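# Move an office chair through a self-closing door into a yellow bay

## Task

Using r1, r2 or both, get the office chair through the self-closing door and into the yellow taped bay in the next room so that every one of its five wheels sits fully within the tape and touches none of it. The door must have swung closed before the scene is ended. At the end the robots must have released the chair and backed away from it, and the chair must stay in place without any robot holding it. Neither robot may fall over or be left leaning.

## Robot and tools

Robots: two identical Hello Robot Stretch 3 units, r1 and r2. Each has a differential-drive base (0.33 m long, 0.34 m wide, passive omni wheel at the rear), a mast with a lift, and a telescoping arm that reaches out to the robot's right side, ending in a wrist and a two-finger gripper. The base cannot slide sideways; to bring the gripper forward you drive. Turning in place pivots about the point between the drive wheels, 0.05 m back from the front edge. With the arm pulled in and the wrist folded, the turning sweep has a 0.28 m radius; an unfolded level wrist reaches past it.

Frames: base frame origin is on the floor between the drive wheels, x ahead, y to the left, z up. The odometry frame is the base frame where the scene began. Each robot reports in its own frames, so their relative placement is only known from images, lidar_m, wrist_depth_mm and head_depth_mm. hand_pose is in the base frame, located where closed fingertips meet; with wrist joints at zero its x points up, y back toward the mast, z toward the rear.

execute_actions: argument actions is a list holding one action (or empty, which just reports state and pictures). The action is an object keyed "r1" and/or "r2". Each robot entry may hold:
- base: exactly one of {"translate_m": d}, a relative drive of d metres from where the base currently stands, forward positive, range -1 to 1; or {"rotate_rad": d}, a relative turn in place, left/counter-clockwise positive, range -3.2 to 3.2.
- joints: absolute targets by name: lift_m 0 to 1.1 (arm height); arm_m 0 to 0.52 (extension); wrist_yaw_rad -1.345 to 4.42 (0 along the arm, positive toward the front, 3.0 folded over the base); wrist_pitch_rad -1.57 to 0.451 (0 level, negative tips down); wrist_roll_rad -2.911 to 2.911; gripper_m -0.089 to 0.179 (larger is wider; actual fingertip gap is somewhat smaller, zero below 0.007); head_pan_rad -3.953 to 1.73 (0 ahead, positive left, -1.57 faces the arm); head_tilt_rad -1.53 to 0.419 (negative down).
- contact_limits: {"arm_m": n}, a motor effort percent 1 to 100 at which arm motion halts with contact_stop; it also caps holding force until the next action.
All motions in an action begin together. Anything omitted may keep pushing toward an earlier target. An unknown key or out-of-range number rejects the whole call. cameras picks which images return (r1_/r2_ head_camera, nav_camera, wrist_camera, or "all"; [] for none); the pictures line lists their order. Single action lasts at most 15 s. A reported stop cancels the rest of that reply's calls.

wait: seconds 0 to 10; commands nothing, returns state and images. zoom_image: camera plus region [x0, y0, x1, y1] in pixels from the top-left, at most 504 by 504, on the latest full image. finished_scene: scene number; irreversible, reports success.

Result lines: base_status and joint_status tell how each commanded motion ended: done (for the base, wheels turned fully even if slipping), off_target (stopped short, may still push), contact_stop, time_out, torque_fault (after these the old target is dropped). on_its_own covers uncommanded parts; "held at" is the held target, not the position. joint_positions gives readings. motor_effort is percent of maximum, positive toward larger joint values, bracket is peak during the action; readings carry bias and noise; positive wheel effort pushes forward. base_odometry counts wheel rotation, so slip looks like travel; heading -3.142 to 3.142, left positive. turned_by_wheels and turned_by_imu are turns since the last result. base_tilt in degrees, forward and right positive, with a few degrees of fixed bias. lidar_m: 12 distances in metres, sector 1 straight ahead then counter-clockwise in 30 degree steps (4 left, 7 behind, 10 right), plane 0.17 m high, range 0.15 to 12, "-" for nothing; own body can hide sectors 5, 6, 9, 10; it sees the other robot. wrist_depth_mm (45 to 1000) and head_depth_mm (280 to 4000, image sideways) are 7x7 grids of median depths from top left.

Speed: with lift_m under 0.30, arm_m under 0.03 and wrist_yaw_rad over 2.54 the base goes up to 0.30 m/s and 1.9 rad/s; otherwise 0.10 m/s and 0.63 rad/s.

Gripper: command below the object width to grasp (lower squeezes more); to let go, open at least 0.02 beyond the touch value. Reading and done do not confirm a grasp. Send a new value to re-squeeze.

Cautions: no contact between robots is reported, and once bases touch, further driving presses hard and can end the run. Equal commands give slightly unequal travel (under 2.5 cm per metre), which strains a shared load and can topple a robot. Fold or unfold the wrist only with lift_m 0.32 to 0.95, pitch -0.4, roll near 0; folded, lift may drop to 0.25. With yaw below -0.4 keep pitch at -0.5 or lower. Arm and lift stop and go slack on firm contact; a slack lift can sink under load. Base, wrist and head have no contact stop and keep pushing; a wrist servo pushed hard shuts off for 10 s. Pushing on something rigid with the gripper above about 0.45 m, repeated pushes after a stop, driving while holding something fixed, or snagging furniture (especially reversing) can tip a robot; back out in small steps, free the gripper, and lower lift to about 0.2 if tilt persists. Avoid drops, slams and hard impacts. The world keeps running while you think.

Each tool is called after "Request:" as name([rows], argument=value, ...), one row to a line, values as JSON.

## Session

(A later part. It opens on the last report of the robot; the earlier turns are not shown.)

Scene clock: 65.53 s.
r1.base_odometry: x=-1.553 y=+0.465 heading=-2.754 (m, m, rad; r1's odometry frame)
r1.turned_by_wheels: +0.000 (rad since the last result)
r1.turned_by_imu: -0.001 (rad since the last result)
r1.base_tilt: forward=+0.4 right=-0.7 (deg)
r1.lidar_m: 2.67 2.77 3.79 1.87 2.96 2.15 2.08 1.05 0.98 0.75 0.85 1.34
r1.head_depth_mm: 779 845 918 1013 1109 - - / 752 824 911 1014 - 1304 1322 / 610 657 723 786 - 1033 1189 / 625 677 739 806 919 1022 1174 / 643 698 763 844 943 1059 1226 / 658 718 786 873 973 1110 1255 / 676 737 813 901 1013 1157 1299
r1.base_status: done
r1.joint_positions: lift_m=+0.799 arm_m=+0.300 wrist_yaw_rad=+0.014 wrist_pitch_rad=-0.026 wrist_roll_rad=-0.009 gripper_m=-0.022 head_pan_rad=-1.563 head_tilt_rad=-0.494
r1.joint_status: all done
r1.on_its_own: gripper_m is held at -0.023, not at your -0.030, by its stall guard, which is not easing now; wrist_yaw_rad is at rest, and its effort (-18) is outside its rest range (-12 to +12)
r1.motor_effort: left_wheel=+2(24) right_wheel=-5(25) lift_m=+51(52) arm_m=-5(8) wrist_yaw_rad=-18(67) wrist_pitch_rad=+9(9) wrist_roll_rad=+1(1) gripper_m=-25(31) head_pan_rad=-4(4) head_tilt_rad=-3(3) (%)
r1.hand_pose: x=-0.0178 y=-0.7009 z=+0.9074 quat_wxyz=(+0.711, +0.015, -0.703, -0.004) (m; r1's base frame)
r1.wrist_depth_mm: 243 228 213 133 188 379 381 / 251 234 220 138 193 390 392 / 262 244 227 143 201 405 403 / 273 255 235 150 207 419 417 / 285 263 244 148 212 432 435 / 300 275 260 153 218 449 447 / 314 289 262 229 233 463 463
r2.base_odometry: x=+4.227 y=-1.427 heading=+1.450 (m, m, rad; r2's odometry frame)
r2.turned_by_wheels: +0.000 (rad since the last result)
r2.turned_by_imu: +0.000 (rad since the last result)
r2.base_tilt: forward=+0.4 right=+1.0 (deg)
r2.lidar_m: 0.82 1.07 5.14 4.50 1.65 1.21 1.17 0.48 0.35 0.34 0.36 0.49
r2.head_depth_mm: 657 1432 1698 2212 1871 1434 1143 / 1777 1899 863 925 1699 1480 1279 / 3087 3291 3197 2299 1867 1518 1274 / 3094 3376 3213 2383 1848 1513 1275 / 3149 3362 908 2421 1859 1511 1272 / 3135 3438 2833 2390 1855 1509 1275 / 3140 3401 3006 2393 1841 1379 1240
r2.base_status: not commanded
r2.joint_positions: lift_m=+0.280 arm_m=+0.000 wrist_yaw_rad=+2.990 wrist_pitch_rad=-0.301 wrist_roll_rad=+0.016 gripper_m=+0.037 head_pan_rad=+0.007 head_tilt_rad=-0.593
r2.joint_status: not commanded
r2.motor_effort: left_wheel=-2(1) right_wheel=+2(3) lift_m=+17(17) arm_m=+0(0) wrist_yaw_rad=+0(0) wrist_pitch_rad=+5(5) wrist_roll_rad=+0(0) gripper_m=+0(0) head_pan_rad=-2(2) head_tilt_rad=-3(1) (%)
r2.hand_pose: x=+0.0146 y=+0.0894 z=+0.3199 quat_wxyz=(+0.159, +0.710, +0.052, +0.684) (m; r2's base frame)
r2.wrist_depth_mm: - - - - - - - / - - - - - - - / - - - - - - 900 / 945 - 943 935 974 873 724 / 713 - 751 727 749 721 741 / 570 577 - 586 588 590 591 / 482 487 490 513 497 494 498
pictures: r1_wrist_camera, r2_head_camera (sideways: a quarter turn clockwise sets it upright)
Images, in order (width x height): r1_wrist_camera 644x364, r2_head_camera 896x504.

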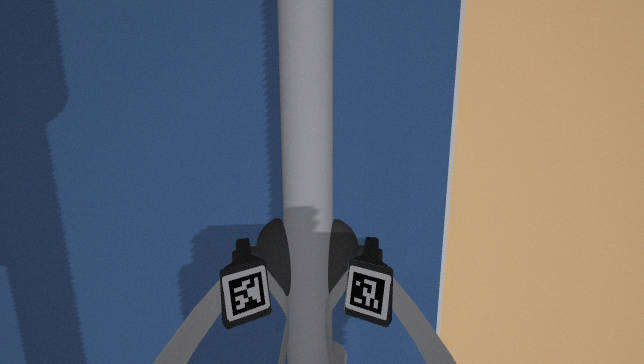

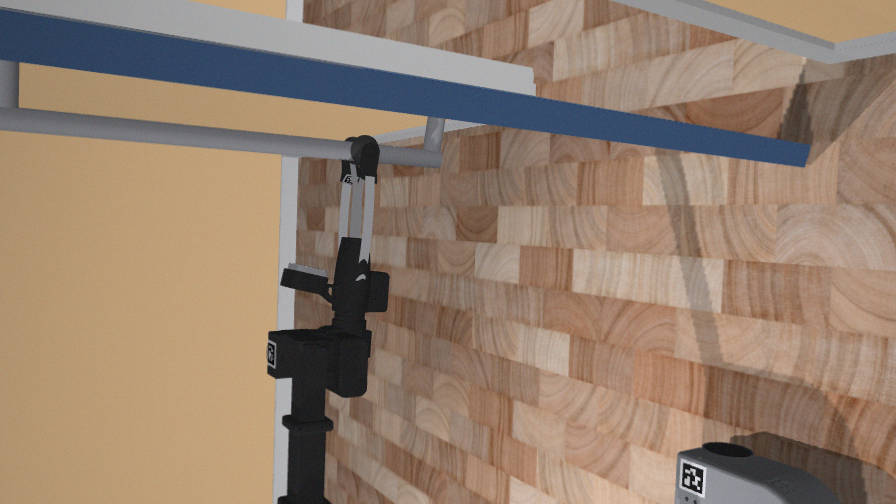

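Request:
execute_actions([
  {"r1":{"base":{"translate_m":0.04},"joints":{"arm_m":0.2}},"r2":{"base":{"rotate_rad":-0.07}}},
], cameras=[])

Request:
execute_actions([
  {"r1":{"base":{"translate_m":0.055},"joints":{"arm_m":0.1}},"r2":{"base":{"translate_m":0.3}}},
], cameras=[])

Request:
execute_actions([
  {"r1":{"base":{"translate_m":0.075},"joints":{"arm_m":0.0}},"r2":{"base":{"translate_m":0.4},"joints":{"head_tilt_rad":-1.1}}},
], cameras=["r1_wrist_camera","r2_head_camera","r2_nav_camera"])

Scene clock: 75.10 s.
r1.base_odometry: x=-1.590 y=+0.450 heading=-2.754 (m, m, rad; r1's odometry frame)
r1.turned_by_wheels: +0.000 (rad since the last result)
r1.turned_by_imu: +0.000 (rad since the last result)
r1.base_tilt: forward=+0.5 right=-0.8 (deg)
r1.lidar_m: 2.63 2.73 3.72 1.86 2.99 2.20 2.11 1.09 0.98 0.64 0.78 1.34
r1.head_depth_mm: 779 846 926 1013 1121 - - / 521 571 639 974 1090 - 1277 / 527 567 617 673 733 - 999 / 548 594 650 713 803 918 1033 / 574 624 686 755 843 961 1110 / 596 650 715 796 893 1023 1197 / 622 682 752 837 948 1096 1261
r1.base_status: done
r1.joint_positions: lift_m=+0.799 arm_m=+0.200 wrist_yaw_rad=+0.009 wrist_pitch_rad=-0.027 wrist_roll_rad=-0.009 gripper_m=-0.022 head_pan_rad=-1.563 head_tilt_rad=-0.494
r1.joint_status: all done
r1.on_its_own: gripper_m is held at -0.023, not at your -0.030, by its stall guard, which is not easing now
r1.motor_effort: left_wheel=+0(13) right_wheel=-3(13) lift_m=+51(51) arm_m=-5(7) wrist_yaw_rad=-11(42) wrist_pitch_rad=+9(9) wrist_roll_rad=+0(1) gripper_m=-23(26) head_pan_rad=-3(4) head_tilt_rad=-3(2) (%)
r1.hand_pose: x=-0.0192 y=-0.6008 z=+0.9071 quat_wxyz=(+0.711, +0.013, -0.704, -0.007) (m; r1's base frame)
r1.wrist_depth_mm: 287 256 228 139 186 476 482 / 302 265 236 145 192 493 489 / 317 277 243 209 197 507 510 / 333 287 254 215 203 520 528 / 350 300 266 154 208 543 551 / 370 316 285 158 215 560 564 / 391 333 280 230 229 583 589
r2.base_odometry: x=+4.227 y=-1.427 heading=+1.380 (m, m, rad; r2's odometry frame)
r2.turned_by_wheels: -0.070 (rad since the last result)
r2.turned_by_imu: -0.068 (rad since the last result)
r2.base_tilt: forward=+0.4 right=+1.1 (deg)
r2.lidar_m: 0.83 1.10 4.84 5.50 1.78 1.24 1.17 0.52 0.36 0.34 0.35 0.46
r2.head_depth_mm: 2963 3316 3370 2396 974 1010 1010 / 1094 1325 1636 1908 1848 1512 1253 / 726 827 959 1140 1418 1485 1276 / 739 811 919 2125 1741 1403 1279 / 3045 3358 3372 2402 1850 1510 1288 / 3102 3338 2850 2404 1852 1504 1274 / 3067 3400 870 2373 1844 1466 1272
r2.base_status: done
r2.joint_positions: lift_m=+0.280 arm_m=+0.000 wrist_yaw_rad=+2.990 wrist_pitch_rad=-0.301 wrist_roll_rad=+0.016 gripper_m=+0.037 head_pan_rad=+0.007 head_tilt_rad=-0.593
r2.joint_status: not commanded
r2.motor_effort: left_wheel=+2(4) right_wheel=-2(4) lift_m=+17(17) arm_m=-1(0) wrist_yaw_rad=+0(1) wrist_pitch_rad=+5(5) wrist_roll_rad=+0(0) gripper_m=+0(0) head_pan_rad=-3(3) head_tilt_rad=-3(3) (%)
r2.hand_pose: x=+0.0146 y=+0.0894 z=+0.3199 quat_wxyz=(+0.159, +0.710, +0.052, +0.684) (m; r2's base frame)
r2.wrist_depth_mm: - - - - - - - / - - - - - - - / - - - - - 986 919 / 920 - 954 969 973 882 774 / 722 - 763 719 727 739 758 / 574 574 - 589 591 593 597 / 481 482 486 504 492 499 501
pictures: none
No camera images: the call's "cameras" was empty. Leave "cameras" out to get every camera's image.

Scene clock: 77.97 s.
r1.base_odometry: x=-1.641 y=+0.429 heading=-2.754 (m, m, rad; r1's odometry frame)
r1.turned_by_wheels: +0.000 (rad since the last result)
r1.turned_by_imu: +0.000 (rad since the last result)
r1.base_tilt: forward=+0.5 right=-0.7 (deg)
r1.lidar_m: 2.58 2.68 3.63 1.86 3.07 2.25 2.16 0.88 0.97 0.71 0.84 1.33
r1.head_depth_mm: 563 628 906 1018 1124 1253 - / 564 600 660 730 822 920 - / 589 637 690 758 822 - - / 609 661 721 798 879 999 1152 / 627 683 746 824 920 1045 1204 / 648 706 775 861 966 1097 1247 / 670 729 807 900 1021 1163 1297
r1.base_status: done
r1.joint_positions: lift_m=+0.799 arm_m=+0.100 wrist_yaw_rad=-0.001 wrist_pitch_rad=-0.024 wrist_roll_rad=-0.009 gripper_m=-0.023 head_pan_rad=-1.563 head_tilt_rad=-0.495
r1.joint_status: all done
r1.on_its_own: gripper_m is held at -0.023, not at your -0.030, by its stall guard, which is not easing now
r1.motor_effort: left_wheel=-2(13) right_wheel=+0(17) lift_m=+51(52) arm_m=-4(7) wrist_yaw_rad=+2(73) wrist_pitch_rad=+8(9) wrist_roll_rad=+0(1) gripper_m=-12(24) head_pan_rad=-4(5) head_tilt_rad=-3(3) (%)
r1.hand_pose: x=-0.0218 y=-0.5009 z=+0.9079 quat_wxyz=(+0.711, +0.008, -0.704, -0.009) (m; r1's base frame)
r1.wrist_depth_mm: 467 428 392 360 326 578 585 / 484 443 401 372 338 594 605 / 506 460 418 382 346 616 629 / 533 478 431 395 356 636 642 / 554 500 451 399 372 657 664 / 585 524 477 - 387 687 692 / 610 543 485 439 411 705 710
r2.base_odometry: x=+4.284 y=-1.132 heading=+1.380 (m, m, rad; r2's odometry frame)
r2.turned_by_wheels: +0.000 (rad since the last result)
r2.turned_by_imu: +0.003 (rad since the last result)
r2.base_tilt: forward=+0.4 right=+1.1 (deg)
r2.lidar_m: 0.53 0.92 0.92 5.53 2.23 1.55 1.47 0.49 0.34 0.32 0.33 0.43
r2.head_depth_mm: 1101 1251 2904 2322 1871 1522 1276 / 412 463 647 1136 1689 1516 1278 / 2626 2590 512 569 642 747 958 / 497 552 2975 2220 1745 1506 1276 / 2823 3064 3276 2395 1843 1519 1274 / 2789 3086 3280 2301 1853 1513 1277 / 2795 3144 3234 2312 1849 1511 1276
r2.base_status: done
r2.joint_positions: lift_m=+0.280 arm_m=+0.000 wrist_yaw_rad=+2.990 wrist_pitch_rad=-0.301 wrist_roll_rad=+0.016 gripper_m=+0.037 head_pan_rad=+0.007 head_tilt_rad=-0.593
r2.joint_status: not commanded
r2.motor_effort: left_wheel=+2(8) right_wheel=-1(4) lift_m=+17(17) arm_m=-1(0) wrist_yaw_rad=+0(0) wrist_pitch_rad=+5(5) wrist_roll_rad=+0(0) gripper_m=+0(0) head_pan_rad=-2(3) head_tilt_rad=-3(3) (%)
r2.hand_pose: x=+0.0146 y=+0.0894 z=+0.3199 quat_wxyz=(+0.159, +0.710, +0.052, +0.684) (m; r2's base frame)
r2.wrist_depth_mm: - - - - - - - / - - - - - - - / - - - - - 881 - / 907 - 952 936 878 733 911 / 693 - 762 741 732 737 737 / 567 574 - 586 593 594 594 / 477 491 496 507 496 496 495
pictures: none
No camera images: the call's "cameras" was empty. Leave "cameras" out to get every camera's image.

Scene clock: 80.97 s.
r1.base_odometry: x=-1.710 y=+0.401 heading=-2.754 (m, m, rad; r1's odometry frame)
r1.turned_by_wheels: +0.000 (rad since the last result)
r1.turned_by_imu: +0.000 (rad since the last result)
r1.base_tilt: forward=+0.4 right=-0.7 (deg)
r1.lidar_m: 2.50 2.60 3.53 1.85 3.16 2.32 2.24 1.34 0.65 0.94 0.98 1.33
r1.head_depth_mm: 771 825 908 1001 1127 1222 1233 / 785 850 912 1000 1133 1266 1324 / 781 848 924 1017 1122 1248 1399 / 783 845 924 1016 1131 1275 1363 / 782 850 925 1017 1124 1264 1339 / 780 849 928 1020 1132 1263 1328 / 781 849 929 1020 1126 1271 1331
r1.base_status: done
r1.joint_positions: lift_m=+0.799 arm_m=+0.000 wrist_yaw_rad=-0.001 wrist_pitch_rad=-0.024 wrist_roll_rad=-0.009 gripper_m=-0.023 head_pan_rad=-1.563 head_tilt_rad=-0.495
r1.joint_status: all done
r1.on_its_own: gripper_m is held at -0.023, not at your -0.030, by its stall guard, which is not easing now
r1.motor_effort: left_wheel=-2(3) right_wheel=+0(4) lift_m=+52(51) arm_m=-4(4) wrist_yaw_rad=+2(2) wrist_pitch_rad=+8(8) wrist_roll_rad=+0(1) gripper_m=-13(13) head_pan_rad=-4(4) head_tilt_rad=-2(3) (%)
r1.hand_pose: x=-0.0217 y=-0.4009 z=+0.9079 quat_wxyz=(+0.711, +0.008, -0.704, -0.009) (m; r1's base frame)
r1.wrist_depth_mm: 645 657 663 660 665 671 681 / 664 671 677 681 694 696 702 / 680 692 693 707 704 710 722 / 706 719 720 734 734 753 753 / 735 740 746 747 754 765 779 / 757 771 760 - 778 795 800 / 778 808 810 808 814 823 826
r2.base_odometry: x=+4.359 y=-0.739 heading=+1.380 (m, m, rad; r2's odometry frame)
r2.turned_by_wheels: +0.000 (rad since the last result)
r2.turned_by_imu: +0.004 (rad since the last result)
r2.base_tilt: forward=+0.5 right=+1.1 (deg)
r2.lidar_m: 0.95 2.98 0.73 5.56 2.81 1.97 1.52 0.45 0.32 0.29 0.29 0.40
r2.head_depth_mm: 922 926 938 946 949 953 936 / 1367 1386 1398 1407 1299 1201 1125 / 2068 1831 1614 1448 1307 1196 1126 / 2088 1829 1620 1448 1310 1198 1133 / 2105 1816 1621 1453 1314 1198 1130 / 2115 1822 1613 1444 1315 1199 1108 / 2106 1843 1620 1462 1313 1197 1114
r2.base_status: done
r2.joint_positions: lift_m=+0.280 arm_m=+0.000 wrist_yaw_rad=+2.990 wrist_pitch_rad=-0.301 wrist_roll_rad=+0.016 gripper_m=+0.037 head_pan_rad=+0.007 head_tilt_rad=-1.087
r2.joint_status: all done
r2.motor_effort: left_wheel=+1(7) right_wheel=-1(4) lift_m=+17(17) arm_m=+0(1) wrist_yaw_rad=-1(0) wrist_pitch_rad=+5(5) wrist_roll_rad=+0(0) gripper_m=+0(0) head_pan_rad=-2(2) head_tilt_rad=-4(23) (%)
r2.hand_pose: x=+0.0146 y=+0.0894 z=+0.3199 quat_wxyz=(+0.159, +0.710, +0.052, +0.684) (m; r2's base frame)
r2.wrist_depth_mm: - - - - - - - / - - - - - - - / - - - 879 - - - / 959 - 955 687 676 970 961 / 724 - 777 697 701 751 731 / 574 572 - 580 590 592 602 / 479 482 495 508 492 498 500
pictures: r1_wrist_camera, r2_head_camera (sideways: a quarter turn clockwise sets it upright), r2_nav_camera (sideways: a quarter turn counterclockwise sets it upright)
Images, in order (width x height): r1_wrist_camera 644x364, r2_head_camera 896x504, r2_nav_camera 672x504.

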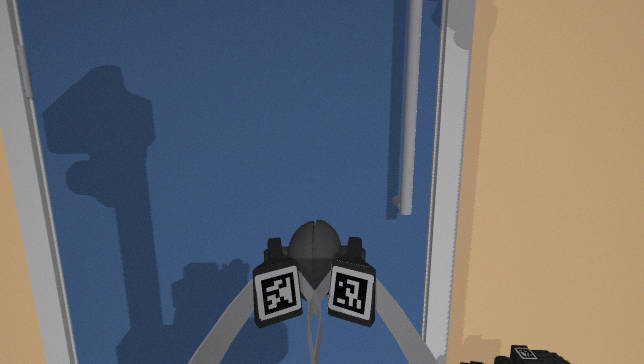

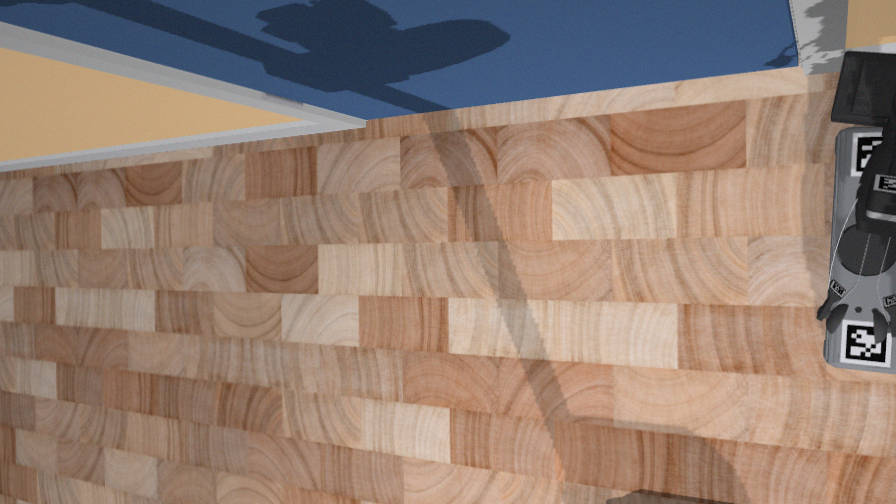

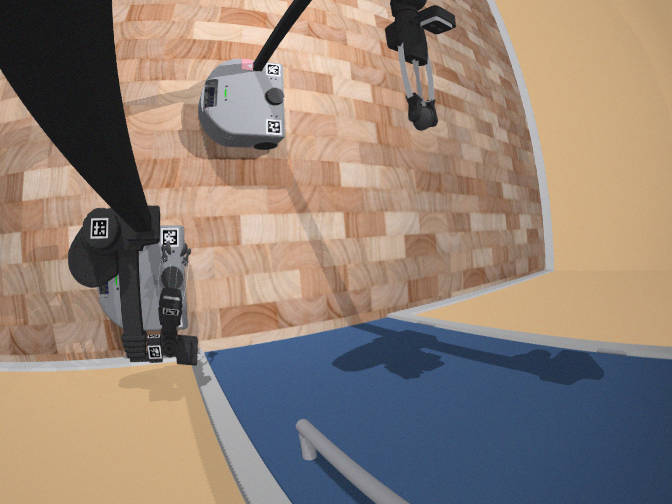

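Request:
execute_actions([
  {"r1":{"base":{"translate_m":-0.2},"joints":{"arm_m":0.52,"gripper_m":0.09},"contact_limits":{"arm_m":15}},"r2":{"base":{"translate_m":-0.15},"joints":{"head_tilt_rad":-0.9}}},
], cameras=["r1_wrist_camera"])

Request:
execute_actions([
  {"r1":{"joints":{"gripper_m":-0.04}}},
], cameras=["r1_wrist_camera"])

Request:
execute_actions([
  {"r1":{"base":{"translate_m":0.012},"joints":{"arm_m":0.36}}},
], cameras=[])

Request:
execute_actions([
  {"r1":{"base":{"translate_m":0.04},"joints":{"arm_m":0.26}}},
], cameras=["r1_wrist_camera","r2_nav_camera"])

Scene clock: 91.70 s.
r1.base_odometry: x=-1.525 y=+0.476 heading=-2.754 (m, m, rad; r1's odometry frame)
r1.turned_by_wheels: +0.000 (rad since the last result)
r1.turned_by_imu: +0.000 (rad since the last result)
r1.base_tilt: forward=+0.5 right=-0.7 (deg)
r1.lidar_m: 2.70 2.80 3.82 1.88 2.91 2.12 2.04 1.34 0.61 0.94 0.98 1.33
r1.head_depth_mm: 778 848 920 1013 1109 - - / 772 841 924 986 1144 1273 1338 / 778 846 925 - 1126 1265 1323 / 782 835 912 1019 1130 1266 1328 / 781 847 926 1015 1132 1265 1336 / 780 847 922 1020 1131 1263 1333 / 782 847 928 1020 1131 1274 1325
r1.base_status: done
r1.joint_positions: lift_m=+0.799 arm_m=+0.519 wrist_yaw_rad=-0.001 wrist_pitch_rad=-0.024 wrist_roll_rad=-0.009 gripper_m=+0.090 head_pan_rad=-1.563 head_tilt_rad=-0.495
r1.joint_status: all done
r1.motor_effort: left_wheel=-1(5) right_wheel=+0(4) lift_m=+51(51) arm_m=+3(2) wrist_yaw_rad=+1(2) wrist_pitch_rad=+8(8) wrist_roll_rad=+0(0) gripper_m=+0(97) head_pan_rad=-3(3) head_tilt_rad=-3(2) (%)
r1.contact_limits: arm_m 15 (drawing in: default 21, maximum 34; extending or still: default 27, maximum 45)
r1.hand_pose: x=-0.0216 y=-0.9198 z=+0.9079 quat_wxyz=(+0.711, +0.009, -0.704, -0.009) (m; r1's base frame)
r1.wrist_depth_mm: 165 167 168 102 171 160 173 / 170 172 174 105 177 164 178 / 176 177 178 109 181 170 184 / 182 183 185 113 188 174 190 / 187 188 190 116 192 181 197 / 193 194 198 121 201 187 204 / 200 203 204 125 208 195 212
r2.base_odometry: x=+4.331 y=-0.887 heading=+1.380 (m, m, rad; r2's odometry frame)
r2.turned_by_wheels: +0.000 (rad since the last result)
r2.turned_by_imu: -0.001 (rad since the last result)
r2.base_tilt: forward=+0.4 right=+1.2 (deg)
r2.lidar_m: 0.98 3.15 0.69 0.81 2.59 1.82 1.57 0.47 0.33 0.31 0.31 0.41
r2.head_depth_mm: 935 938 950 439 898 956 960 / 1373 1388 1396 428 1192 1246 1128 / 2611 2240 1917 342 453 1265 1136 / 2759 2389 1959 343 382 1267 1135 / 2726 2391 1961 1651 1355 1269 1135 / 2728 2395 1956 1663 334 1262 1134 / 2766 2416 1964 1649 329 1269 1137
r2.base_status: done
r2.joint_positions: lift_m=+0.280 arm_m=+0.000 wrist_yaw_rad=+2.990 wrist_pitch_rad=-0.301 wrist_roll_rad=+0.016 gripper_m=+0.037 head_pan_rad=+0.007 head_tilt_rad=-0.901
r2.joint_status: all done
r2.motor_effort: left_wheel=+2(6) right_wheel=-1(8) lift_m=+17(17) arm_m=+0(0) wrist_yaw_rad=+0(0) wrist_pitch_rad=+5(5) wrist_roll_rad=+0(0) gripper_m=+0(0) head_pan_rad=-2(3) head_tilt_rad=+0(10) (%)
r2.hand_pose: x=+0.0146 y=+0.0894 z=+0.3199 quat_wxyz=(+0.159, +0.710, +0.052, +0.684) (m; r2's base frame)
r2.wrist_depth_mm: - - - - - - - / - - - - - - - / - - - 844 - - - / 932 - 961 649 671 994 979 / 709 - 748 672 703 734 744 / 575 574 - 582 594 590 595 / 483 486 486 504 493 504 503
pictures: r1_wrist_camera
Images, in order (width x height): r1_wrist_camera 644x364.

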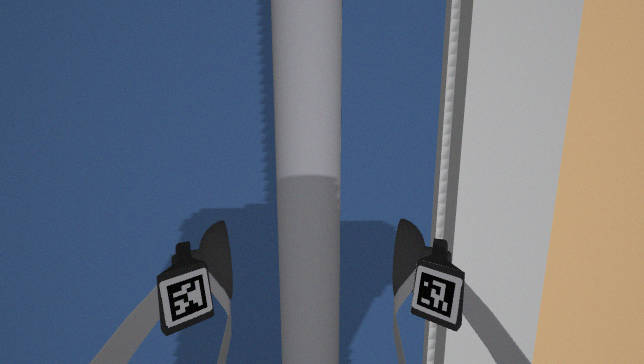

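Scene clock: 93.50 s.
r1.base_odometry: x=-1.525 y=+0.476 heading=-2.754 (m, m, rad; r1's odometry frame)
r1.turned_by_wheels: +0.000 (rad since the last result)
r1.turned_by_imu: +0.000 (rad since the last result)
r1.base_tilt: forward=+0.5 right=-0.7 (deg)
r1.lidar_m: 2.70 2.80 3.83 1.87 2.90 2.12 2.04 1.34 0.61 0.94 0.98 1.34
r1.head_depth_mm: 782 846 927 1009 1107 - - / 773 842 923 1003 1146 1277 1323 / 782 850 926 - 1131 1275 1332 / 783 838 912 1017 1129 1273 1325 / 785 846 925 1019 1131 1275 1335 / 783 847 927 1016 1134 1269 1338 / 786 849 927 1016 1132 1275 1328
r1.base_status: not commanded
r1.joint_positions: lift_m=+0.799 arm_m=+0.519 wrist_yaw_rad=+0.002 wrist_pitch_rad=-0.024 wrist_roll_rad=-0.009 gripper_m=-0.038 head_pan_rad=-1.563 head_tilt_rad=-0.495
r1.joint_status: all done
r1.motor_effort: left_wheel=+0(1) right_wheel=-2(2) lift_m=+50(51) arm_m=+2(2) wrist_yaw_rad=-2(3) wrist_pitch_rad=+8(8) wrist_roll_rad=+1(0) gripper_m=-32(100) head_pan_rad=-4(4) head_tilt_rad=-2(2) (%)
r1.hand_pose: x=-0.0210 y=-0.9198 z=+0.9079 quat_wxyz=(+0.711, +0.009, -0.704, -0.008) (m; r1's base frame)
r1.wrist_depth_mm: 167 167 169 102 171 159 173 / 170 172 173 105 176 165 178 / 176 178 179 109 182 169 184 / 182 184 185 113 188 175 190 / 188 189 191 116 193 181 197 / 195 195 196 119 200 188 204 / 200 201 206 125 209 194 213
r2.base_odometry: x=+4.331 y=-0.887 heading=+1.380 (m, m, rad; r2's odometry frame)
r2.turned_by_wheels: +0.000 (rad since the last result)
r2.turned_by_imu: +0.000 (rad since the last result)
r2.base_tilt: forward=+0.4 right=+1.1 (deg)
r2.lidar_m: 0.98 3.13 0.70 0.81 2.59 1.81 1.57 0.47 0.33 0.31 0.31 0.41
r2.head_depth_mm: 932 937 951 439 897 952 958 / 1365 1387 1385 429 1190 1252 1132 / 2616 2253 1932 343 453 1271 1134 / 2699 2400 1955 343 382 1267 1130 / 2726 2402 1950 1673 1360 1260 1128 / 2731 2387 1951 1662 1353 1265 1132 / 2758 2394 1962 1661 329 1270 1129
r2.base_status: not commanded
r2.joint_positions: lift_m=+0.280 arm_m=+0.000 wrist_yaw_rad=+2.990 wrist_pitch_rad=-0.301 wrist_roll_rad=+0.016 gripper_m=+0.037 head_pan_rad=+0.007 head_tilt_rad=-0.901
r2.joint_status: not commanded
r2.motor_effort: left_wheel=+1(2) right_wheel=-1(1) lift_m=+17(17) arm_m=+0(0) wrist_yaw_rad=+0(0) wrist_pitch_rad=+5(5) wrist_roll_rad=+0(0) gripper_m=+0(0) head_pan_rad=-2(2) head_tilt_rad=+0(0) (%)
r2.hand_pose: x=+0.0146 y=+0.0894 z=+0.3199 quat_wxyz=(+0.159, +0.710, +0.052, +0.684) (m; r2's base frame)
r2.wrist_depth_mm: - - - - - - - / - - - - - - - / - - - 838 - - - / 924 - 950 648 680 976 998 / 716 - 754 671 690 747 728 / 577 592 - 592 594 579 603 / 480 490 494 503 494 495 495
pictures: r1_wrist_camera
Images, in order (width x height): r1_wrist_camera 644x364.

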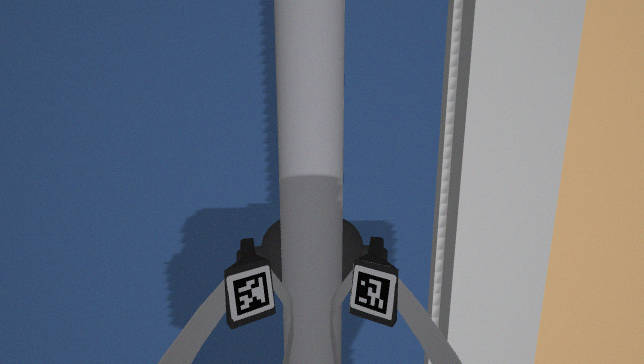

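Scene clock: 96.67 s.
r1.base_odometry: x=-1.536 y=+0.472 heading=-2.753 (m, m, rad; r1's odometry frame)
r1.turned_by_wheels: +0.000 (rad since the last result)
r1.turned_by_imu: -0.008 (rad since the last result)
r1.base_tilt: forward=+0.5 right=-0.7 (deg)
r1.lidar_m: 2.69 2.78 3.76 1.87 2.95 2.14 2.06 1.36 0.62 0.78 0.86 1.33
r1.head_depth_mm: 780 847 924 1016 1116 - - / 773 838 925 1001 - 1274 1333 / 639 698 766 831 - 1105 1263 / 647 692 762 832 959 1062 1216 / 664 722 789 871 965 1096 1238 / 675 735 808 890 997 1127 1264 / 690 751 824 914 1023 1162 1302
r1.base_status: done
r1.joint_positions: lift_m=+0.799 arm_m=+0.360 wrist_yaw_rad=+0.082 wrist_pitch_rad=-0.025 wrist_roll_rad=-0.009 gripper_m=-0.029 head_pan_rad=-1.563 head_tilt_rad=-0.495
r1.joint_status: all done
r1.on_its_own: wrist_yaw_rad is held at +0.070, not at your +0.000, by its stall guard, which is not easing now; gripper_m is held at -0.030, not at your -0.040, by its stall guard, which is not easing now; wrist_yaw_rad is at rest, and its effort (-15) is outside its rest range (-12 to +12)
r1.motor_effort: left_wheel=+4(21) right_wheel=-7(24) lift_m=+51(51) arm_m=-5(11) wrist_yaw_rad=-15(69) wrist_pitch_rad=+8(9) wrist_roll_rad=+0(0) gripper_m=-25(31) head_pan_rad=-4(3) head_tilt_rad=-3(3) (%)
r1.hand_pose: x=-0.0006 y=-0.7601 z=+0.9078 quat_wxyz=(+0.710, +0.038, -0.703, +0.020) (m; r1's base frame)
r1.wrist_depth_mm: 215 201 186 106 163 305 306 / 224 209 193 109 168 317 317 / 234 217 199 113 173 328 326 / 243 224 207 117 178 337 335 / 254 234 216 120 183 352 349 / 265 243 227 123 187 363 362 / 277 254 229 132 197 375 370
r2.base_odometry: x=+4.331 y=-0.887 heading=+1.380 (m, m, rad; r2's odometry frame)
r2.turned_by_wheels: +0.000 (rad since the last result)
r2.turned_by_imu: +0.000 (rad since the last result)
r2.base_tilt: forward=+0.5 right=+1.1 (deg)
r2.lidar_m: 0.69 3.15 0.70 2.59 2.60 1.82 1.57 0.47 0.32 0.31 0.31 0.29
r2.head_depth_mm: - 491 534 471 447 1202 1132 / 1376 1384 380 452 663 683 1096 / 2607 2263 1920 1561 1389 1269 1119 / 2749 2385 1945 1562 1419 1266 1135 / 2776 2403 1976 438 1390 1266 1134 / 2734 2412 1961 441 1400 1268 1130 / 2747 2417 1960 372 1361 1264 1135
r2.base_status: not commanded
r2.joint_positions: lift_m=+0.280 arm_m=+0.000 wrist_yaw_rad=+2.990 wrist_pitch_rad=-0.301 wrist_roll_rad=+0.016 gripper_m=+0.037 head_pan_rad=+0.007 head_tilt_rad=-0.901
r2.joint_status: not commanded
r2.motor_effort: left_wheel=+1(1) right_wheel=-1(1) lift_m=+17(17) arm_m=-1(0) wrist_yaw_rad=+0(0) wrist_pitch_rad=+5(5) wrist_roll_rad=+0(0) gripper_m=+0(0) head_pan_rad=-2(3) head_tilt_rad=+1(1) (%)
r2.hand_pose: x=+0.0146 y=+0.0894 z=+0.3199 quat_wxyz=(+0.159, +0.710, +0.052, +0.684) (m; r2's base frame)
r2.wrist_depth_mm: - - - - - - - / - - - - - - - / - - - 865 - - - / 936 - 944 665 671 998 978 / 705 - 744 691 714 723 723 / 580 575 - 591 589 598 601 / 479 485 490 504 494 492 498
pictures: none
No camera images: the call's "cameras" was empty. Leave "cameras" out to get every camera's image.

Scene clock: 98.73 s.
r1.base_odometry: x=-1.573 y=+0.457 heading=-2.754 (m, m, rad; r1's odometry frame)
r1.turned_by_wheels: +0.000 (rad since the last result)
r1.turned_by_imu: -0.001 (rad since the last result)
r1.base_tilt: forward=+0.4 right=-0.7 (deg)
r1.lidar_m: 2.65 2.74 3.72 1.86 3.00 2.18 2.09 1.36 0.65 0.67 0.79 1.33
r1.head_depth_mm: 781 848 925 1018 1117 - - / 571 815 899 1000 1079 1311 1321 / 551 597 652 714 - 931 1056 / 564 605 658 725 839 939 1072 / 589 641 700 775 866 986 1133 / 611 666 731 813 908 1038 1210 / 632 690 762 848 953 1105 1260
r1.base_status: done
r1.joint_positions: lift_m=+0.799 arm_m=+0.260 wrist_yaw_rad=+0.064 wrist_pitch_rad=-0.026 wrist_roll_rad=-0.009 gripper_m=-0.029 head_pan_rad=-1.563 head_tilt_rad=-0.495
r1.joint_status: all done
r1.on_its_own: wrist_yaw_rad is held at +0.070, not at your +0.000, by its stall guard, which is not easing now; gripper_m is held at -0.030, not at your -0.040, by its stall guard, which is not easing now
r1.motor_effort: left_wheel=-2(19) right_wheel=+1(21) lift_m=+51(50) arm_m=-4(9) wrist_yaw_rad=+7(65) wrist_pitch_rad=+9(9) wrist_roll_rad=+1(1) gripper_m=-25(29) head_pan_rad=-3(3) head_tilt_rad=-2(2) (%)
r1.hand_pose: x=-0.0050 y=-0.6603 z=+0.9074 quat_wxyz=(+0.710, +0.032, -0.703, +0.013) (m; r1's base frame)
r1.wrist_depth_mm: 249 222 196 106 159 152 402 / 260 230 202 109 164 157 419 / 271 240 210 113 169 427 429 / 287 249 218 117 175 441 442 / 304 261 228 119 179 463 460 / 322 273 245 123 181 473 472 / 339 285 243 130 194 497 497
r2.base_odometry: x=+4.331 y=-0.887 heading=+1.380 (m, m, rad; r2's odometry frame)
r2.turned_by_wheels: +0.000 (rad since the last result)
r2.turned_by_imu: +0.000 (rad since the last result)
r2.base_tilt: forward=+0.4 right=+1.1 (deg)
r2.lidar_m: 0.28 3.16 0.72 2.59 2.60 1.82 1.58 0.46 0.32 0.31 0.31 1.16
r2.head_depth_mm: 876 1113 1804 1653 1438 1267 1136 / - - 310 1506 1429 1260 1134 / 2722 - 305 356 458 842 1119 / 2684 2260 1871 496 1383 1239 1115 / 2662 2327 1910 1630 1441 1266 1137 / 2743 2392 1943 1550 1428 1269 1128 / 2748 2370 1966 470 1431 1267 1135
r2.base_status: not commanded
r2.joint_positions: lift_m=+0.280 arm_m=+0.000 wrist_yaw_rad=+2.990 wrist_pitch_rad=-0.301 wrist_roll_rad=+0.016 gripper_m=+0.037 head_pan_rad=+0.007 head_tilt_rad=-0.901
r2.joint_status: not commanded
r2.motor_effort: left_wheel=+1(2) right_wheel=-1(2) lift_m=+17(17) arm_m=+0(0) wrist_yaw_rad=+0(0) wrist_pitch_rad=+5(5) wrist_roll_rad=+0(0) gripper_m=+0(0) head_pan_rad=-2(3) head_tilt_rad=+0(0) (%)
r2.hand_pose: x=+0.0146 y=+0.0894 z=+0.3199 quat_wxyz=(+0.159, +0.710, +0.052, +0.684) (m; r2's base frame)
r2.wrist_depth_mm: - - - - - - - / - - - - - - - / - - - 875 - - - / 904 - 945 682 675 970 995 / 709 - 743 681 704 755 746 / 586 583 - 568 587 589 594 / 484 484 480 509 494 501 497
pictures: r1_wrist_camera, r2_nav_camera (sideways: a quarter turn counterclockwise sets it upright)
Images, in order (width x height): r1_wrist_camera 644x364, r2_nav_camera 672x504.

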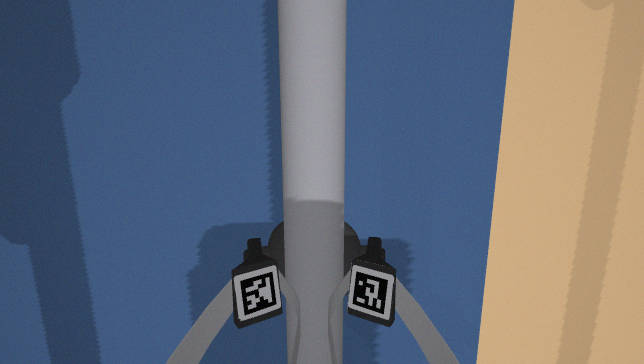

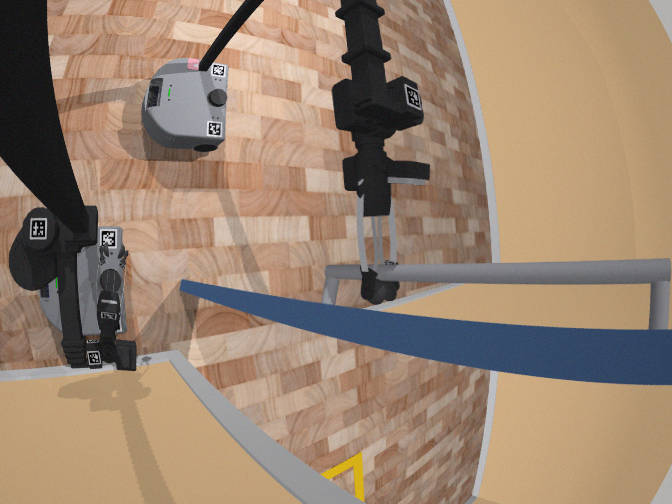

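Request:
execute_actions([
  {"r1":{"base":{"translate_m":0.055},"joints":{"arm_m":0.18,"wrist_yaw_rad":0}}},
], cameras=[])

Request:
execute_actions([
  {"r1":{"base":{"translate_m":0.055},"joints":{"arm_m":0.1}}},
], cameras=[])

Request:
execute_actions([
  {"r1":{"base":{"translate_m":0.044},"joints":{"arm_m":0.05}}},
], cameras=[])

Request:
execute_actions([
  {"r1":{"base":{"translate_m":0.048},"joints":{"arm_m":0.0}},"r2":{"base":{"translate_m":0.15},"joints":{"head_tilt_rad":-1.1}}},
], cameras=["r1_wrist_camera","r2_nav_camera"])

Scene clock: 110.87 s.
r1.base_odometry: x=-1.624 y=+0.436 heading=-2.754 (m, m, rad; r1's odometry frame)
r1.turned_by_wheels: +0.000 (rad since the last result)
r1.turned_by_imu: +0.000 (rad since the last result)
r1.base_tilt: forward=+0.4 right=-0.7 (deg)
r1.lidar_m: 2.59 2.69 3.61 1.86 3.06 2.24 2.14 0.69 0.68 0.59 0.75 1.32
r1.head_depth_mm: 766 838 921 1017 1130 - - / 472 508 558 621 876 - 1241 / 481 513 557 608 675 - 922 / 514 555 607 669 746 857 968 / 536 585 641 710 796 904 1047 / 562 615 677 754 854 979 1149 / 590 649 719 809 919 1072 1243
r1.base_status: done
r1.joint_positions: lift_m=+0.799 arm_m=+0.180 wrist_yaw_rad=-0.008 wrist_pitch_rad=-0.027 wrist_roll_rad=-0.009 gripper_m=-0.029 head_pan_rad=-1.563 head_tilt_rad=-0.495
r1.joint_status: all done
r1.on_its_own: gripper_m is held at -0.030, not at your -0.040, by its stall guard, which is not easing now
r1.motor_effort: left_wheel=-3(11) right_wheel=+2(9) lift_m=+51(51) arm_m=-5(9) wrist_yaw_rad=+11(35) wrist_pitch_rad=+9(9) wrist_roll_rad=+0(0) gripper_m=-25(26) head_pan_rad=-4(4) head_tilt_rad=-3(3) (%)
r1.hand_pose: x=-0.0236 y=-0.5809 z=+0.9072 quat_wxyz=(+0.710, +0.007, -0.704, -0.013) (m; r1's base frame)
r1.wrist_depth_mm: 262 228 199 106 159 148 511 / 275 239 206 109 163 154 526 / 293 249 214 113 168 158 544 / 309 260 223 117 172 554 559 / 324 272 233 119 177 568 593 / 345 285 252 122 179 589 601 / 366 303 248 130 193 614 632
r2.base_odometry: x=+4.331 y=-0.887 heading=+1.380 (m, m, rad; r2's odometry frame)
r2.turned_by_wheels: +0.000 (rad since the last result)
r2.turned_by_imu: +0.000 (rad since the last result)
r2.base_tilt: forward=+0.4 right=+1.1 (deg)
r2.lidar_m: 0.30 3.14 0.75 2.59 2.59 1.81 1.57 0.47 0.33 0.31 0.32 1.16
r2.head_depth_mm: 810 1107 1816 1655 1435 1275 1131 / 512 665 947 1526 1438 1269 1137 / 374 451 565 762 1152 1266 1132 / 300 337 399 493 632 887 1117 / - 290 330 406 539 1221 1136 / - 300 415 1556 1439 1269 1128 / 2675 2308 1964 1624 1434 1262 1133
r2.base_status: not commanded
r2.joint_positions: lift_m=+0.280 arm_m=+0.000 wrist_yaw_rad=+2.990 wrist_pitch_rad=-0.301 wrist_roll_rad=+0.016 gripper_m=+0.037 head_pan_rad=+0.007 head_tilt_rad=-0.901
r2.joint_status: not commanded
r2.motor_effort: left_wheel=+1(2) right_wheel=-1(1) lift_m=+17(17) arm_m=+0(0) wrist_yaw_rad=+0(0) wrist_pitch_rad=+5(5) wrist_roll_rad=+0(0) gripper_m=+0(0) head_pan_rad=-3(2) head_tilt_rad=+0(0) (%)
r2.hand_pose: x=+0.0146 y=+0.0894 z=+0.3199 quat_wxyz=(+0.159, +0.710, +0.052, +0.684) (m; r2's base frame)
r2.wrist_depth_mm: - - - - - - - / - - - - - - - / - - - - 909 - - / 913 - 938 767 676 901 965 / 714 - 759 738 707 733 740 / 578 580 - 581 595 601 581 / 475 487 488 508 488 495 494
pictures: none
No camera images: the call's "cameras" was empty. Leave "cameras" out to get every camera's image.

Scene clock: 112.67 s.
r1.base_odometry: x=-1.675 y=+0.415 heading=-2.754 (m, m, rad; r1's odometry frame)
r1.turned_by_wheels: +0.000 (rad since the last result)
r1.turned_by_imu: +0.000 (rad since the last result)
r1.base_tilt: forward=+0.4 right=-0.7 (deg)
r1.lidar_m: 2.54 2.63 3.55 1.85 3.14 2.29 2.20 0.73 0.52 0.50 0.70 1.32
r1.head_depth_mm: 390 425 482 1002 1129 1261 - / 407 437 473 515 567 633 - / 416 404 451 487 569 - - / 455 494 540 593 660 756 874 / 484 526 579 641 721 823 958 / 515 565 625 701 793 920 1094 / 552 610 681 771 885 1045 1233
r1.base_status: done
r1.joint_positions: lift_m=+0.799 arm_m=+0.100 wrist_yaw_rad=-0.021 wrist_pitch_rad=-0.028 wrist_roll_rad=-0.009 gripper_m=-0.029 head_pan_rad=-1.563 head_tilt_rad=-0.495
r1.joint_status: all done
r1.on_its_own: gripper_m is held at -0.030, not at your -0.040, by its stall guard, which is not easing now; wrist_yaw_rad is at rest, and its effort (+27) is outside its rest range (-12 to +12)
r1.motor_effort: left_wheel=-5(14) right_wheel=+5(19) lift_m=+52(51) arm_m=-4(10) wrist_yaw_rad=+27(70) wrist_pitch_rad=+9(9) wrist_roll_rad=+0(1) gripper_m=-26(28) head_pan_rad=-4(3) head_tilt_rad=-2(2) (%)
r1.hand_pose: x=-0.0268 y=-0.5007 z=+0.9069 quat_wxyz=(+0.710, +0.003, -0.704, -0.018) (m; r1's base frame)
r1.wrist_depth_mm: 323 258 212 106 157 141 597 / 340 268 219 109 161 144 614 / 362 282 229 113 165 151 643 / 383 296 238 117 170 154 667 / 409 311 250 119 174 162 686 / 441 327 272 123 174 166 710 / 472 349 264 130 189 712 745
r2.base_odometry: x=+4.331 y=-0.887 heading=+1.380 (m, m, rad; r2's odometry frame)
r2.turned_by_wheels: +0.000 (rad since the last result)
r2.turned_by_imu: +0.000 (rad since the last result)
r2.base_tilt: forward=+0.5 right=+1.2 (deg)
r2.lidar_m: 0.41 0.37 0.78 2.59 2.59 1.81 1.57 0.47 0.33 0.31 0.31 1.16
r2.head_depth_mm: 886 1113 1822 1653 1435 1265 1133 / 680 845 1112 1551 1434 1267 1137 / 549 654 804 1045 1376 1263 1135 / 463 534 632 773 991 1230 1132 / 400 452 521 612 742 955 1130 / 350 390 440 510 623 1226 1131 / 311 343 390 494 1436 1261 1133
r2.base_status: not commanded
r2.joint_positions: lift_m=+0.280 arm_m=+0.000 wrist_yaw_rad=+2.990 wrist_pitch_rad=-0.301 wrist_roll_rad=+0.016 gripper_m=+0.037 head_pan_rad=+0.007 head_tilt_rad=-0.901
r2.joint_status: not commanded
r2.motor_effort: left_wheel=+2(1) right_wheel=-1(1) lift_m=+17(17) arm_m=+0(0) wrist_yaw_rad=+0(1) wrist_pitch_rad=+5(5) wrist_roll_rad=+0(0) gripper_m=+0(0) head_pan_rad=-2(2) head_tilt_rad=+1(1) (%)
r2.hand_pose: x=+0.0146 y=+0.0894 z=+0.3199 quat_wxyz=(+0.159, +0.710, +0.052, +0.684) (m; r2's base frame)
r2.wrist_depth_mm: - - - - - - - / - - - - - - - / - - - - 882 - - / 914 - 946 873 674 869 980 / 700 - 749 736 707 747 710 / 571 579 - 587 596 595 364 / 480 482 494 506 493 504 367
pictures: none
No camera images: the call's "cameras" was empty. Leave "cameras" out to get every camera's image.

Scene clock: 114.50 s.
r1.base_odometry: x=-1.716 y=+0.398 heading=-2.754 (m, m, rad; r1's odometry frame)
r1.turned_by_wheels: +0.000 (rad since the last result)
r1.turned_by_imu: +0.000 (rad since the last result)
r1.base_tilt: forward=+0.5 right=-0.8 (deg)
r1.lidar_m: 2.50 2.58 3.50 1.85 3.21 2.34 2.25 0.76 0.45 0.45 0.67 1.32
r1.head_depth_mm: 349 373 404 444 526 1239 1358 / 364 398 430 467 510 564 611 / 386 354 387 427 520 514 - / 422 458 500 551 613 697 815 / 453 495 546 603 679 779 910 / 490 538 598 672 770 896 1071 / 533 592 664 757 880 1050 1264
r1.base_status: done
r1.joint_positions: lift_m=+0.799 arm_m=+0.050 wrist_yaw_rad=-0.049 wrist_pitch_rad=-0.028 wrist_roll_rad=-0.009 gripper_m=-0.029 head_pan_rad=-1.563 head_tilt_rad=-0.495
r1.joint_status: all done
r1.on_its_own: wrist_yaw_rad is held at -0.051, not at your +0.000, by its stall guard, which is not easing now; gripper_m is held at -0.030, not at your -0.040, by its stall guard, which is not easing now
r1.motor_effort: left_wheel=+0(10) right_wheel=-1(15) lift_m=+50(51) arm_m=-2(9) wrist_yaw_rad=-3(59) wrist_pitch_rad=+10(10) wrist_roll_rad=+1(0) gripper_m=-26(28) head_pan_rad=-3(3) head_tilt_rad=-2(3) (%)
r1.hand_pose: x=-0.0338 y=-0.4502 z=+0.9069 quat_wxyz=(+0.710, -0.007, -0.704, -0.027) (m; r1's base frame)
r1.wrist_depth_mm: 363 277 221 106 155 136 676 / 385 291 228 110 160 141 682 / 414 303 237 114 164 146 700 / 442 322 246 117 169 151 737 / 481 340 261 119 172 156 765 / 523 358 287 123 173 163 792 / 565 385 276 130 188 168 822
r2.base_odometry: x=+4.331 y=-0.887 heading=+1.380 (m, m, rad; r2's odometry frame)
r2.turned_by_wheels: +0.000 (rad since the last result)
r2.turned_by_imu: +0.000 (rad since the last result)
r2.base_tilt: forward=+0.4 right=+1.2 (deg)
r2.lidar_m: 0.50 0.42 0.81 2.59 2.60 1.81 1.57 0.47 0.32 0.31 0.32 1.16
r2.head_depth_mm: 906 1116 1825 1648 1436 1270 1134 / 740 903 1163 1552 1424 1268 1135 / 625 740 904 1165 1410 1263 1136 / 543 625 741 903 1162 1265 1135 / 479 543 627 740 907 1159 1126 / 428 478 544 626 739 1030 1129 / 385 426 477 547 1355 1265 1134
r2.base_status: not commanded
r2.joint_positions: lift_m=+0.280 arm_m=+0.000 wrist_yaw_rad=+2.990 wrist_pitch_rad=-0.301 wrist_roll_rad=+0.016 gripper_m=+0.037 head_pan_rad=+0.007 head_tilt_rad=-0.901
r2.joint_status: not commanded
r2.motor_effort: left_wheel=+1(2) right_wheel=-1(1) lift_m=+17(17) arm_m=+0(1) wrist_yaw_rad=+0(0) wrist_pitch_rad=+5(5) wrist_roll_rad=+0(0) gripper_m=+0(0) head_pan_rad=-2(3) head_tilt_rad=+1(0) (%)
r2.hand_pose: x=+0.0146 y=+0.0894 z=+0.3199 quat_wxyz=(+0.159, +0.710, +0.052, +0.684) (m; r2's base frame)
r2.wrist_depth_mm: - - - - - - - / - - - - - - - / - - - - 893 - - / 927 - 948 944 692 712 865 / 715 - 751 743 720 730 386 / 569 579 - 594 602 589 404 / 480 484 492 503 498 503 438
pictures: none
No camera images: the call's "cameras" was empty. Leave "cameras" out to get every camera's image.

Scene clock: 116.57 s.
r1.base_odometry: x=-1.760 y=+0.380 heading=-2.754 (m, m, rad; r1's odometry frame)
r1.turned_by_wheels: +0.000 (rad since the last result)
r1.turned_by_imu: +0.000 (rad since the last result)
r1.base_tilt: forward=+0.4 right=-0.7 (deg)
r1.lidar_m: 2.44 2.54 3.41 1.85 3.29 2.39 2.30 0.70 0.39 0.41 0.66 1.32
r1.head_depth_mm: 311 333 357 385 419 475 1203 / 321 352 382 419 457 502 550 / 359 314 335 367 414 453 534 / 389 423 462 510 567 643 746 / 424 465 513 571 644 740 870 / 467 515 574 649 745 879 1072 / 519 579 654 753 888 1082 1266
r1.base_status: done
r1.joint_positions: lift_m=+0.799 arm_m=+0.000 wrist_yaw_rad=-0.056 wrist_pitch_rad=-0.029 wrist_roll_rad=-0.009 gripper_m=-0.029 head_pan_rad=-1.563 head_tilt_rad=-0.495
r1.joint_status: all done
r1.on_its_own: wrist_yaw_rad is held at -0.051, not at your +0.000, by its stall guard, which is not easing now; gripper_m is held at -0.030, not at your -0.040, by its stall guard, which is not easing now
r1.motor_effort: left_wheel=-1(4) right_wheel=+0(7) lift_m=+50(51) arm_m=-2(12) wrist_yaw_rad=+6(20) wrist_pitch_rad=+10(10) wrist_roll_rad=+0(0) gripper_m=-25(26) head_pan_rad=-4(3) head_tilt_rad=-2(2) (%)
r1.hand_pose: x=-0.0357 y=-0.4002 z=+0.9068 quat_wxyz=(+0.710, -0.009, -0.704, -0.030) (m; r1's base frame)
r1.wrist_depth_mm: 455 309 233 106 154 132 724 / 491 328 241 109 158 135 753 / 531 346 252 113 162 138 779 / 587 366 261 117 167 143 807 / 654 390 278 119 171 147 838 / 687 413 314 123 169 155 870 / 724 453 292 130 185 159 897
r2.base_odometry: x=+4.359 y=-0.739 heading=+1.380 (m, m, rad; r2's odometry frame)
r2.turned_by_wheels: +0.000 (rad since the last result)
r2.turned_by_imu: +0.002 (rad since the last result)
r2.base_tilt: forward=+0.4 right=+1.1 (deg)
r2.lidar_m: 0.46 0.37 0.38 5.52 2.82 1.97 1.51 0.45 0.31 0.29 0.29 0.94
r2.head_depth_mm: 831 1089 1567 1439 1311 1195 958 / 695 894 1236 1447 1310 1197 1128 / 600 739 965 1381 1313 1192 1128 / 527 632 788 1044 1291 1201 1134 / 470 552 667 843 1140 1207 1132 / 424 489 578 705 904 1191 1108 / 385 439 511 607 774 1201 1112
r2.base_status: done
r2.joint_positions: lift_m=+0.280 arm_m=+0.000 wrist_yaw_rad=+2.990 wrist_pitch_rad=-0.301 wrist_roll_rad=+0.016 gripper_m=+0.037 head_pan_rad=+0.007 head_tilt_rad=-1.087
r2.joint_status: all done
r2.motor_effort: left_wheel=+1(6) right_wheel=-1(5) lift_m=+17(17) arm_m=+0(0) wrist_yaw_rad=+0(0) wrist_pitch_rad=+5(5) wrist_roll_rad=+0(0) gripper_m=+0(0) head_pan_rad=-2(2) head_tilt_rad=-5(15) (%)
r2.hand_pose: x=+0.0146 y=+0.0894 z=+0.3199 quat_wxyz=(+0.159, +0.710, +0.052, +0.684) (m; r2's base frame)
r2.wrist_depth_mm: - - - - - - 298 / - - - - - - 309 / - - - - 862 364 328 / 902 - 984 777 681 387 342 / 717 - 764 731 707 410 365 / 574 581 - 582 596 440 380 / 474 494 484 505 494 466 407
pictures: r1_wrist_camera, r2_nav_camera (sideways: a quarter turn counterclockwise sets it upright)
Images, in order (width x height): r1_wrist_camera 644x364, r2_nav_camera 672x504.

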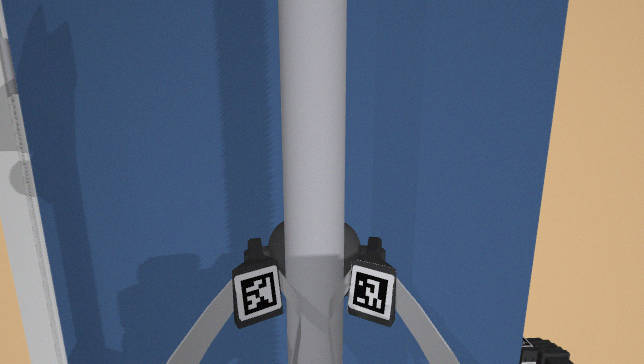

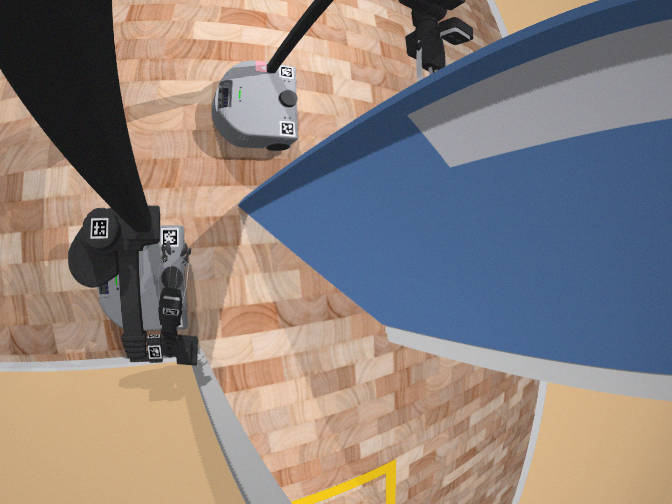

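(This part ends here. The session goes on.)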